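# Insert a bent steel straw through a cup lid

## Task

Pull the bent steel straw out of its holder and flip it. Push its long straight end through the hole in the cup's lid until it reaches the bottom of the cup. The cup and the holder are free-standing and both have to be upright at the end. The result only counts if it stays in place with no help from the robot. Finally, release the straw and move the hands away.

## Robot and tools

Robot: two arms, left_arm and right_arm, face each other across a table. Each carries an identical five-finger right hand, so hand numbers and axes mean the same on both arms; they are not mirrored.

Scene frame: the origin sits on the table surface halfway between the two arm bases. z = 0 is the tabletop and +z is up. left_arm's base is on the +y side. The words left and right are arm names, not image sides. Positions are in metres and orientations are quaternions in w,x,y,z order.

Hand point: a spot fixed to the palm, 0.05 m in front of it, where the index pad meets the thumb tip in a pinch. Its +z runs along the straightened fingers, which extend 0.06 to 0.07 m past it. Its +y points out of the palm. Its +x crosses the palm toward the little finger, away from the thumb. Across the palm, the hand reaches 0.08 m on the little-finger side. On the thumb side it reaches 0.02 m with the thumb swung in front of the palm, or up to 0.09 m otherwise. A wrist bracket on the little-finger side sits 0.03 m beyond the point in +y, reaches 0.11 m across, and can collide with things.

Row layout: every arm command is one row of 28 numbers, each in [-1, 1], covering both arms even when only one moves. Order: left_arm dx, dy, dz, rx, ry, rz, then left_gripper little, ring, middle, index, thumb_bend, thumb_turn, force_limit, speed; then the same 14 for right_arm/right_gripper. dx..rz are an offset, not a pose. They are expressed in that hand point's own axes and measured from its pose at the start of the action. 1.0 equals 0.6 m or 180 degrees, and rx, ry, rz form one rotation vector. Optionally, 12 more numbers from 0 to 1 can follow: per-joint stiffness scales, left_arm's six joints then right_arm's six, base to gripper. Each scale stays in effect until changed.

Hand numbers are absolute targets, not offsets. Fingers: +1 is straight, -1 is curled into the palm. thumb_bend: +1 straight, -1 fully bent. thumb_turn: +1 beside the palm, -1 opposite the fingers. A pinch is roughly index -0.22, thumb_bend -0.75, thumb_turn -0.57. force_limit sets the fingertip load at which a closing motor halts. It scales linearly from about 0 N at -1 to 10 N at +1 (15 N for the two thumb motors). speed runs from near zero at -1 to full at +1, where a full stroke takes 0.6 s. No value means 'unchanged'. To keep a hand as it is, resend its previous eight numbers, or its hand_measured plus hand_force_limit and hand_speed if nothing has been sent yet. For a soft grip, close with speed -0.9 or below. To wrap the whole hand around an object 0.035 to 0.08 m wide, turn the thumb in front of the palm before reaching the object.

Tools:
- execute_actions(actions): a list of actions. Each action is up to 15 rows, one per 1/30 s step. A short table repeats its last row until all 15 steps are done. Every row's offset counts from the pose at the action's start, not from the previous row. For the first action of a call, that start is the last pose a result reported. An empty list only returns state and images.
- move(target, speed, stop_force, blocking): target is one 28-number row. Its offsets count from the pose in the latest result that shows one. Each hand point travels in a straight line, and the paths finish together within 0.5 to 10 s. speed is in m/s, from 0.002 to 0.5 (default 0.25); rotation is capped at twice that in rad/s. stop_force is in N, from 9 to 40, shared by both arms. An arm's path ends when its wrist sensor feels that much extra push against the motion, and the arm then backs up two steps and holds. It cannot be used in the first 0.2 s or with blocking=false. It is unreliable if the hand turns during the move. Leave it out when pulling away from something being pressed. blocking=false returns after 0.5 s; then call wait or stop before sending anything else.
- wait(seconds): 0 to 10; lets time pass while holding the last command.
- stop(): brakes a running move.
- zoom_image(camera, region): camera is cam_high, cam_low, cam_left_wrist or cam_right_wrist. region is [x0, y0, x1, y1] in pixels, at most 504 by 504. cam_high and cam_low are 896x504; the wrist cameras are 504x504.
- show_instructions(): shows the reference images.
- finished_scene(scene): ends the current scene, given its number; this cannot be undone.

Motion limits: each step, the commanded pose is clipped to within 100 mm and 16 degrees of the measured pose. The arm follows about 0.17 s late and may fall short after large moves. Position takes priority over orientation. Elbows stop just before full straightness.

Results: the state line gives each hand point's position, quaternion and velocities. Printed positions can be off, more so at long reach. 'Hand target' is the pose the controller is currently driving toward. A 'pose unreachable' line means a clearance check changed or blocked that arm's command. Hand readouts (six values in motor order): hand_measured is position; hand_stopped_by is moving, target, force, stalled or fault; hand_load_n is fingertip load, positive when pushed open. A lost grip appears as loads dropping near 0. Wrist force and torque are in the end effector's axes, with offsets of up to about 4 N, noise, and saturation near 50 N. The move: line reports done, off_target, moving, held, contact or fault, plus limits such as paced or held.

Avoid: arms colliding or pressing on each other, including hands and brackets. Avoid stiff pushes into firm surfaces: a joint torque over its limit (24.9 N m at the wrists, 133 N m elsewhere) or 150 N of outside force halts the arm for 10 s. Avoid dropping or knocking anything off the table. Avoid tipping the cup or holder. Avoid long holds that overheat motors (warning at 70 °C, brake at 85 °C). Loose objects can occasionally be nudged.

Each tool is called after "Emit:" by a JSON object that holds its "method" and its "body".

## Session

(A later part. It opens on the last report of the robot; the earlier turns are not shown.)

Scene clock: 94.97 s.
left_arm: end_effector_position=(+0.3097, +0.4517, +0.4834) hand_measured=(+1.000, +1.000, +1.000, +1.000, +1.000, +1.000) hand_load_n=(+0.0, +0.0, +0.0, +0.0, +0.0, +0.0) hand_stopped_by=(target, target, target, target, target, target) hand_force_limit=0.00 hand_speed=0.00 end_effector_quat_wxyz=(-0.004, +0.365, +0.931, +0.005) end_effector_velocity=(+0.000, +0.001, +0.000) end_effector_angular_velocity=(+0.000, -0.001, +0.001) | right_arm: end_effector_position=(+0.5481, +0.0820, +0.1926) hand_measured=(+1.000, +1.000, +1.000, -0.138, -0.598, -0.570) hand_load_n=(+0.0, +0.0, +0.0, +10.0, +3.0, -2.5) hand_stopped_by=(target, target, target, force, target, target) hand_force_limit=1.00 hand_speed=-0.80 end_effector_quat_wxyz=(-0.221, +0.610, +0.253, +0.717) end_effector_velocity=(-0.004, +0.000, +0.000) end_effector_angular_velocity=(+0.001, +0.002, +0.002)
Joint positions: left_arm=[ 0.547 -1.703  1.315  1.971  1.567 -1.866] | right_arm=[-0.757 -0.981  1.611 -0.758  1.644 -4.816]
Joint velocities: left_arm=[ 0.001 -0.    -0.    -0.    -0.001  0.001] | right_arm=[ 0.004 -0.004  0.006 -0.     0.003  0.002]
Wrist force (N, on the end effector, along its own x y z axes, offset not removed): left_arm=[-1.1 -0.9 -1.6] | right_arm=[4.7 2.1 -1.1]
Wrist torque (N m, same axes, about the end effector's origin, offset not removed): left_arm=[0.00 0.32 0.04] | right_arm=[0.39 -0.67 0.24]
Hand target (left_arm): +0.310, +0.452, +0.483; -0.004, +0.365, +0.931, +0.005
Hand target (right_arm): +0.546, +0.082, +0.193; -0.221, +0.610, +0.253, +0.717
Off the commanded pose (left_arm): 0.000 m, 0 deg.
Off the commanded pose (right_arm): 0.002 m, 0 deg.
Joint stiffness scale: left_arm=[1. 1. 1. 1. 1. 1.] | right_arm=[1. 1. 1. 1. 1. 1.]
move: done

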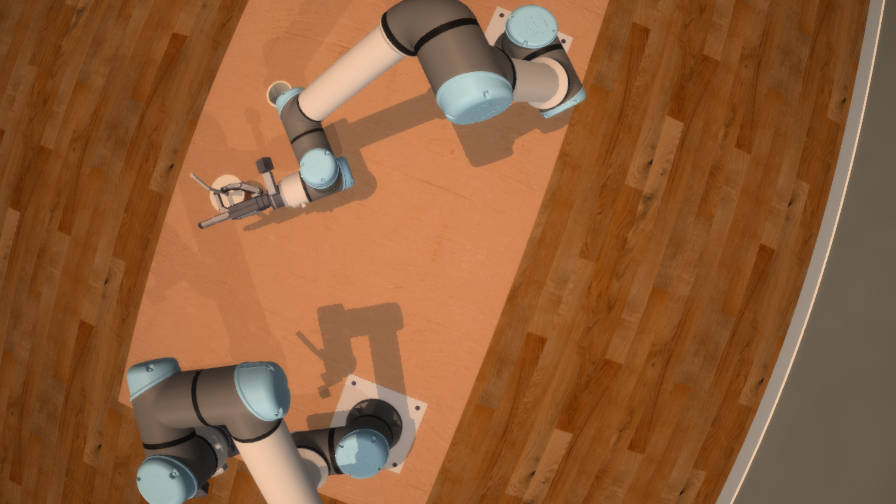

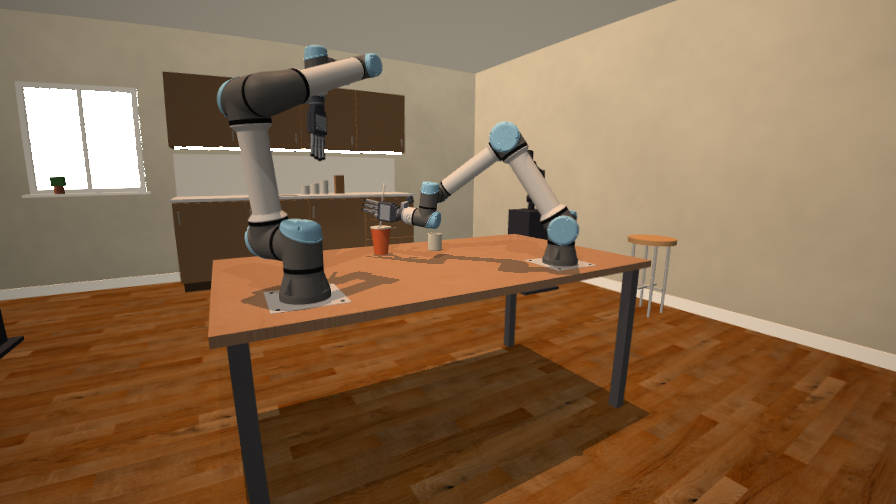

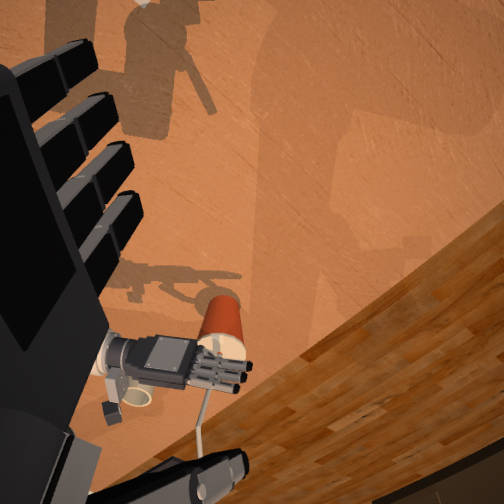

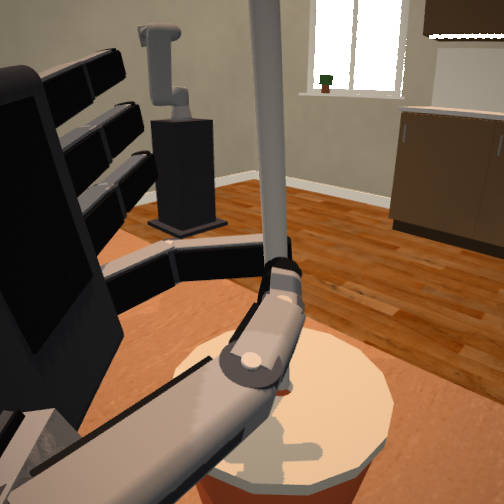

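Emit:
{"method": "move", "body": {"target": [0,0,0,0,0,0,1,1,1,1,1,1,0,0,-0.032,-0.004,-0.006,0,0,0,1,1,1,-0.4,-0.6,-0.57,1,-0.8], "speed": 0.01, "stop_force": 10}}

Emit:
{"method": "zoom_image", "body": {"camera": "cam_high", "region": [200,170,250,220]}}

Scene clock: 100.33 s.
left_arm: end_effector_position=(+0.3097, +0.4517, +0.4834) hand_measured=(+1.000, +1.000, +1.000, +1.000, +1.000, +1.000) hand_load_n=(+0.0, +0.0, +0.0, +0.0, +0.0, +0.0) hand_stopped_by=(target, target, target, target, target, target) hand_force_limit=0.00 hand_speed=0.00 end_effector_quat_wxyz=(-0.004, +0.365, +0.931, +0.005) end_effector_velocity=(-0.000, -0.000, +0.000) end_effector_angular_velocity=(+0.000, -0.000, -0.001) | right_arm: end_effector_position=(+0.5480, +0.0820, +0.1761) hand_measured=(+1.000, +1.000, +1.000, -0.138, -0.598, -0.570) hand_load_n=(+0.0, +0.0, +0.0, +10.0, +3.0, -2.5) hand_stopped_by=(target, target, target, force, target, target) hand_force_limit=1.00 hand_speed=-0.80 end_effector_quat_wxyz=(-0.221, +0.609, +0.252, +0.719) end_effector_velocity=(+0.000, +0.000, -0.002) end_effector_angular_velocity=(+0.001, -0.002, +0.000)
Joint positions: left_arm=[ 0.547 -1.703  1.315  1.971  1.567 -1.866] | right_arm=[-0.757 -0.957  1.624 -0.798  1.644 -4.816]
Joint velocities: left_arm=[-0.001  0.    -0.001  0.001 -0.001 -0.001] | right_arm=[ 0.     0.005  0.001 -0.008 -0.    -0.001]
Wrist force (N, on the end effector, along its own x y z axes, offset not removed): left_arm=[2.2 0.0 -0.6] | right_arm=[4.3 0.6 -1.6]
Wrist torque (N m, same axes, about the end effector's origin, offset not removed): left_arm=[0.17 -0.39 0.17] | right_arm=[0.29 -0.59 0.31]
Hand target (left_arm): +0.310, +0.452, +0.483; -0.004, +0.365, +0.931, +0.005
Hand target (right_arm): +0.547, +0.082, +0.173; -0.221, +0.610, +0.253, +0.717
Off the commanded pose (left_arm): 0.000 m, 0 deg.
Off the commanded pose (right_arm): 0.003 m, 0 deg.
Joint stiffness scale: left_arm=[1. 1. 1. 1. 1. 1.] | right_arm=[1. 1. 1. 1. 1. 1.]
move: done

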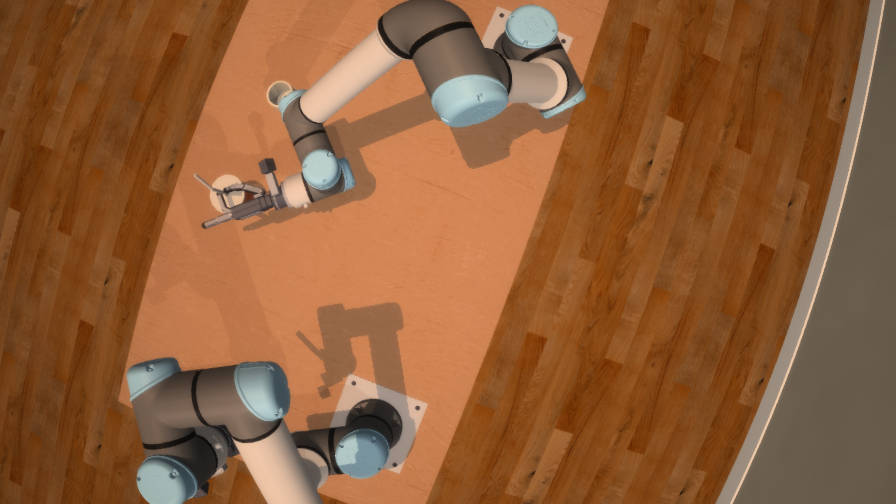

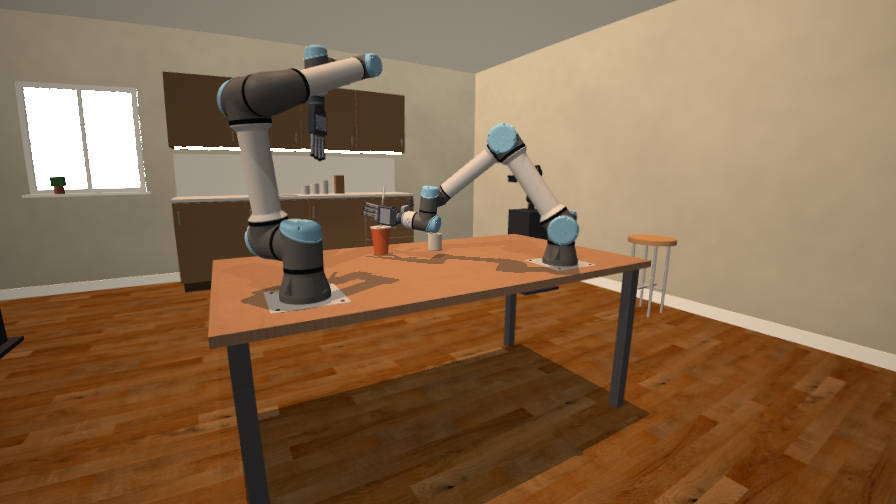

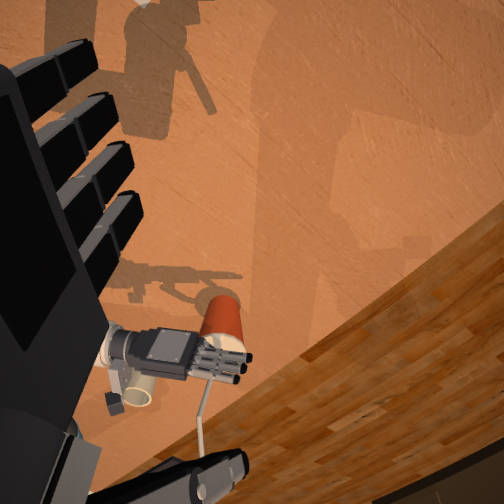

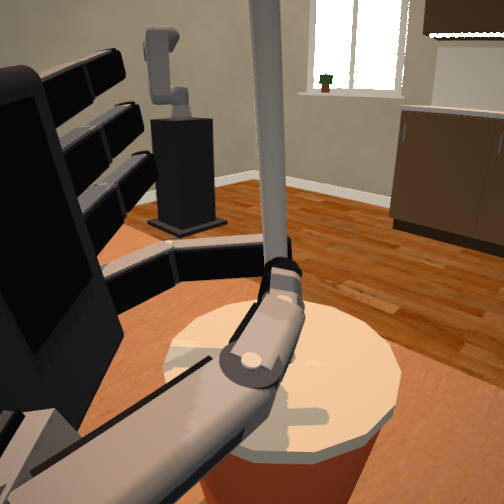

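Region (200, 170, 250, 220) of cam_high's 896x504 image, scaled by 10.080, with more detail than that image has.

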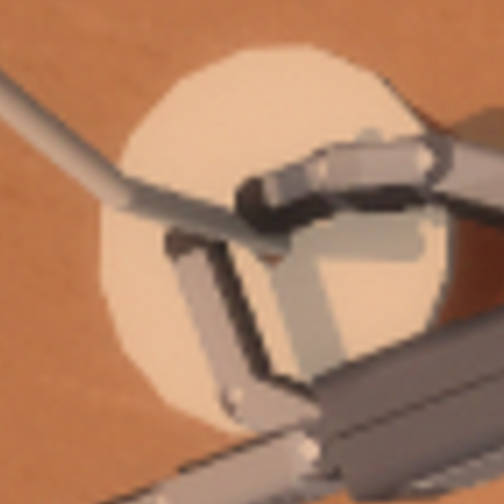

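Inserted. Release.

Emit:
{"method": "execute_actions", "body": {"actions": [[[0,0,0,0,0,0,1,1,1,1,1,1,0,0,0,0,0,0,0,0,1,1,1,-0.05,-0.6,-0.57,1,-0.9]],[[0,0,0,0,0,0,1,1,1,1,1,1,0,0,0,0,0,0,0,0,1,1,1,-0.05,-0.6,-0.57,1,-0.9]],[[0,0,0,0,0,0,1,1,1,1,1,1,0,0,0,0,0,0,0,0,1,1,1,1,-0.6,-0.57,1,0.5]]]}}

Emit:
{"method": "zoom_image", "body": {"camera": "cam_high", "region": [170,150,250,230]}}

Scene clock: 105.60 s.
left_arm: end_effector_position=(+0.3097, +0.4517, +0.4834) hand_measured=(+1.000, +1.000, +1.000, +1.000, +1.000, +1.000) hand_load_n=(+0.0, +0.0, +0.0, +0.0, +0.0, +0.0) hand_stopped_by=(target, target, target, target, target, target) hand_force_limit=0.00 hand_speed=0.00 end_effector_quat_wxyz=(-0.004, +0.365, +0.931, +0.005) end_effector_velocity=(-0.000, +0.000, -0.000) end_effector_angular_velocity=(+0.002, +0.002, -0.001) | right_arm: end_effector_position=(+0.5480, +0.0821, +0.1760) hand_measured=(+1.000, +1.000, +1.000, +0.942, -0.600, -0.570) hand_load_n=(+0.0, +0.0, +0.0, +0.5, +0.0, +0.0) hand_stopped_by=(target, target, target, moving, target, target) hand_force_limit=1.00 hand_speed=0.50 end_effector_quat_wxyz=(-0.221, +0.609, +0.252, +0.719) end_effector_velocity=(-0.000, -0.000, -0.000) end_effector_angular_velocity=(-0.000, -0.000, -0.000)
Joint positions: left_arm=[ 0.547 -1.703  1.315  1.971  1.567 -1.866] | right_arm=[-0.757 -0.956  1.624 -0.799  1.644 -4.816]
Joint velocities: left_arm=[0.001 0.    0.001 0.002 0.    0.002] | right_arm=[ 0.    -0.     0.001 -0.001  0.    -0.001]
Wrist force (N, on the end effector, along its own x y z axes, offset not removed): left_arm=[0.3 -0.2 0.5] | right_arm=[2.0 -1.1 2.2]
Wrist torque (N m, same axes, about the end effector's origin, offset not removed): left_arm=[-0.11 -0.09 0.09] | right_arm=[-0.04 -0.25 0.09]
Hand target (left_arm): +0.310, +0.452, +0.483; -0.004, +0.365, +0.931, +0.005
Hand target (right_arm): +0.548, +0.082, +0.176; -0.221, +0.609, +0.252, +0.719
Off the commanded pose (left_arm): 0.000 m, 0 deg.
Off the commanded pose (right_arm): 0.000 m, 0 deg.
Joint stiffness scale: left_arm=[1. 1. 1. 1. 1. 1.] | right_arm=[1. 1. 1. 1. 1. 1.]

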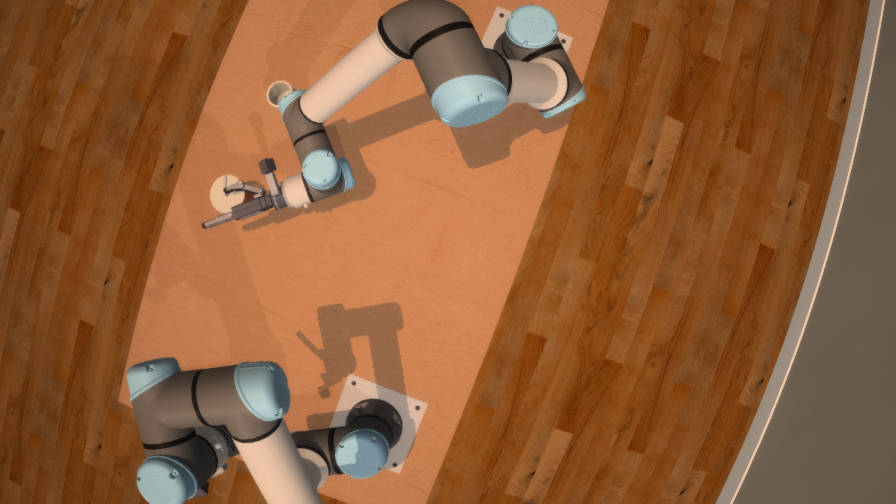

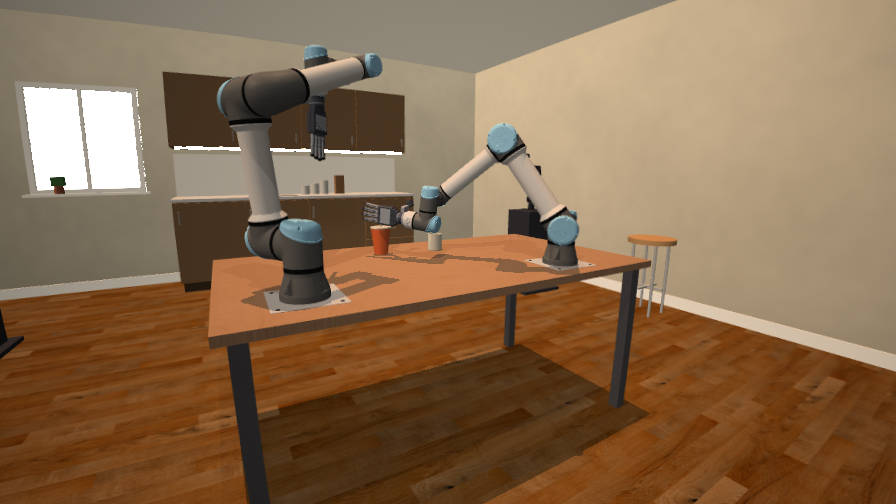

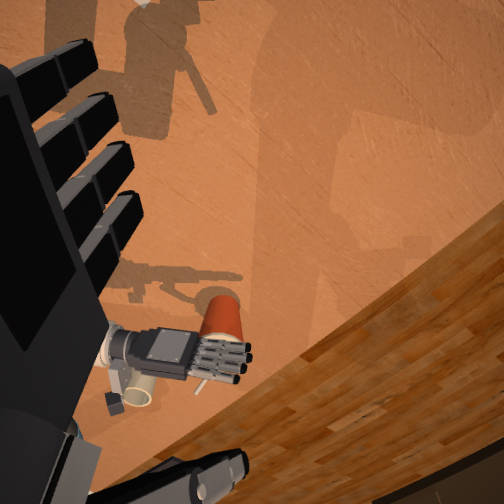

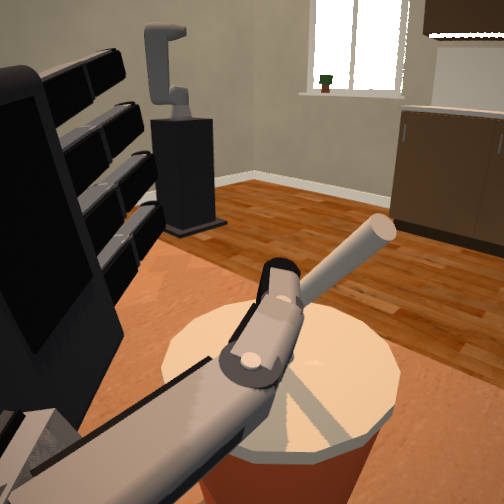

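Region (170, 150, 250, 230) of cam_high's 896x504 image, scaled by 6.300, with more detail than that image has.

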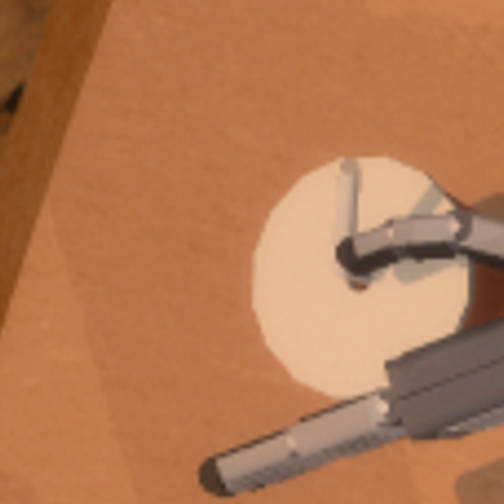

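Emit:
{"method": "move", "body": {"target": [0,0,0,0,0,0,1,1,1,1,1,1,0,0,0.1,-0.07,-0.22,0,0,0,1,1,1,1,-0.6,-0.57,1,0.5], "speed": 0.15}}

Emit:
{"method": "zoom_image", "body": {"camera": "cam_low", "region": [340,170,460,260]}}

Scene clock: 110.23 s.
left_arm: end_effector_position=(+0.3097, +0.4517, +0.4834) hand_measured=(+1.000, +1.000, +1.000, +1.000, +1.000, +1.000) hand_load_n=(+0.0, +0.0, +0.0, +0.0, +0.0, +0.0) hand_stopped_by=(target, target, target, target, target, target) hand_force_limit=0.00 hand_speed=0.00 end_effector_quat_wxyz=(-0.004, +0.365, +0.931, +0.005) end_effector_velocity=(-0.000, +0.001, +0.000) end_effector_angular_velocity=(+0.001, +0.000, +0.002) | right_arm: end_effector_position=(+0.4132, +0.0313, +0.2141) hand_measured=(+1.000, +1.000, +1.000, +1.000, -0.600, -0.570) hand_load_n=(+0.0, +0.0, +0.0, +0.0, +0.0, +0.0) hand_stopped_by=(target, target, target, target, target, target) hand_force_limit=1.00 hand_speed=0.50 end_effector_quat_wxyz=(-0.221, +0.609, +0.252, +0.719) end_effector_velocity=(-0.003, -0.002, -0.000) end_effector_angular_velocity=(-0.001, +0.001, -0.003)
Joint positions: left_arm=[ 0.547 -1.703  1.315  1.971  1.567 -1.866] | right_arm=[-0.629 -1.223  1.938 -0.849  1.772 -4.832]
Joint velocities: left_arm=[ 0.001 -0.     0.     0.001 -0.    -0.001] | right_arm=[ 0.003 -0.005  0.007  0.     0.005 -0.   ]
Wrist force (N, on the end effector, along its own x y z axes, offset not removed): left_arm=[1.7 -1.5 -2.2] | right_arm=[0.4 -3.0 2.7]
Wrist torque (N m, same axes, about the end effector's origin, offset not removed): left_arm=[-0.10 -0.15 0.25] | right_arm=[-0.56 -0.24 -0.04]
Hand target (left_arm): +0.310, +0.452, +0.483; -0.004, +0.365, +0.931, +0.005
Hand target (right_arm): +0.411, +0.031, +0.214; -0.221, +0.609, +0.252, +0.719
Off the commanded pose (left_arm): 0.000 m, 0 deg.
Off the commanded pose (right_arm): 0.002 m, 0 deg.
Joint stiffness scale: left_arm=[1. 1. 1. 1. 1. 1.] | right_arm=[1. 1. 1. 1. 1. 1.]
move: done

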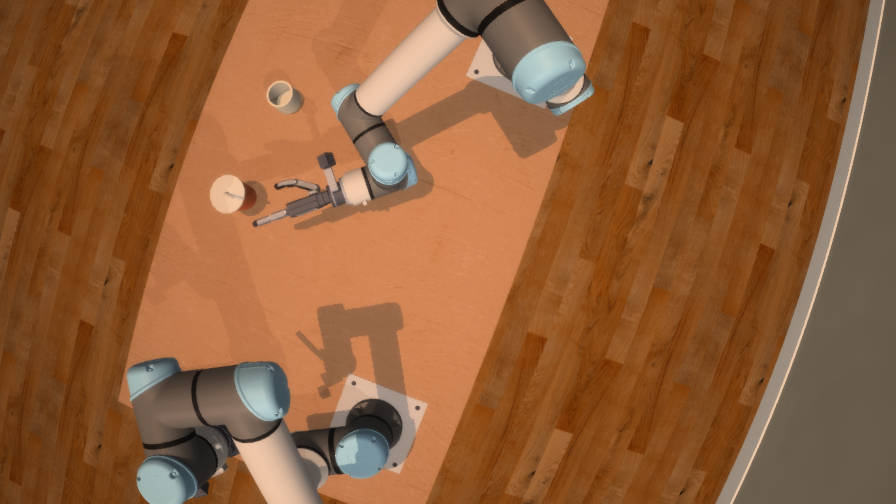

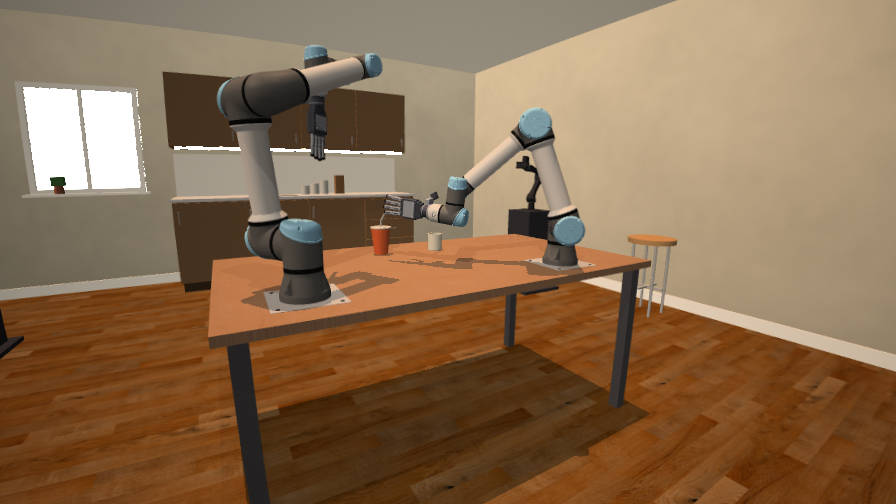

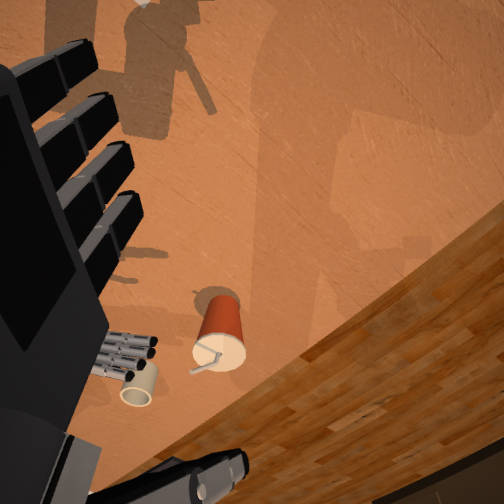

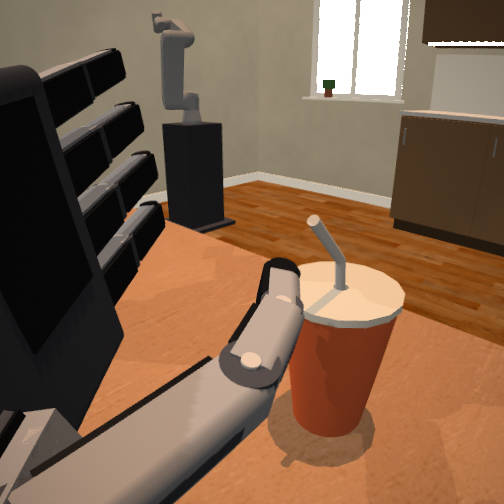

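Region (340, 170, 460, 260) of cam_low's 896x504 image, scaled by 4.200, with more detail than that image has; it fills the top 378 rows of this view, and the rest is white.

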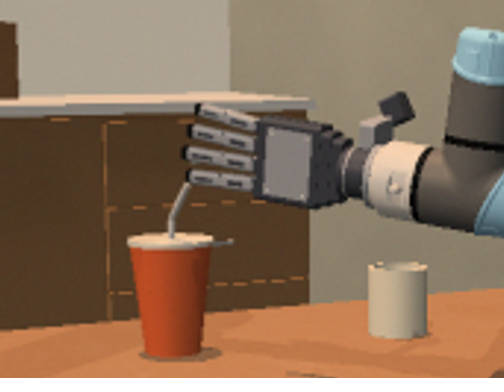

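Emit:
{"method": "finished_scene", "body": {"scene": 2}}

The scene is finished: the task was done.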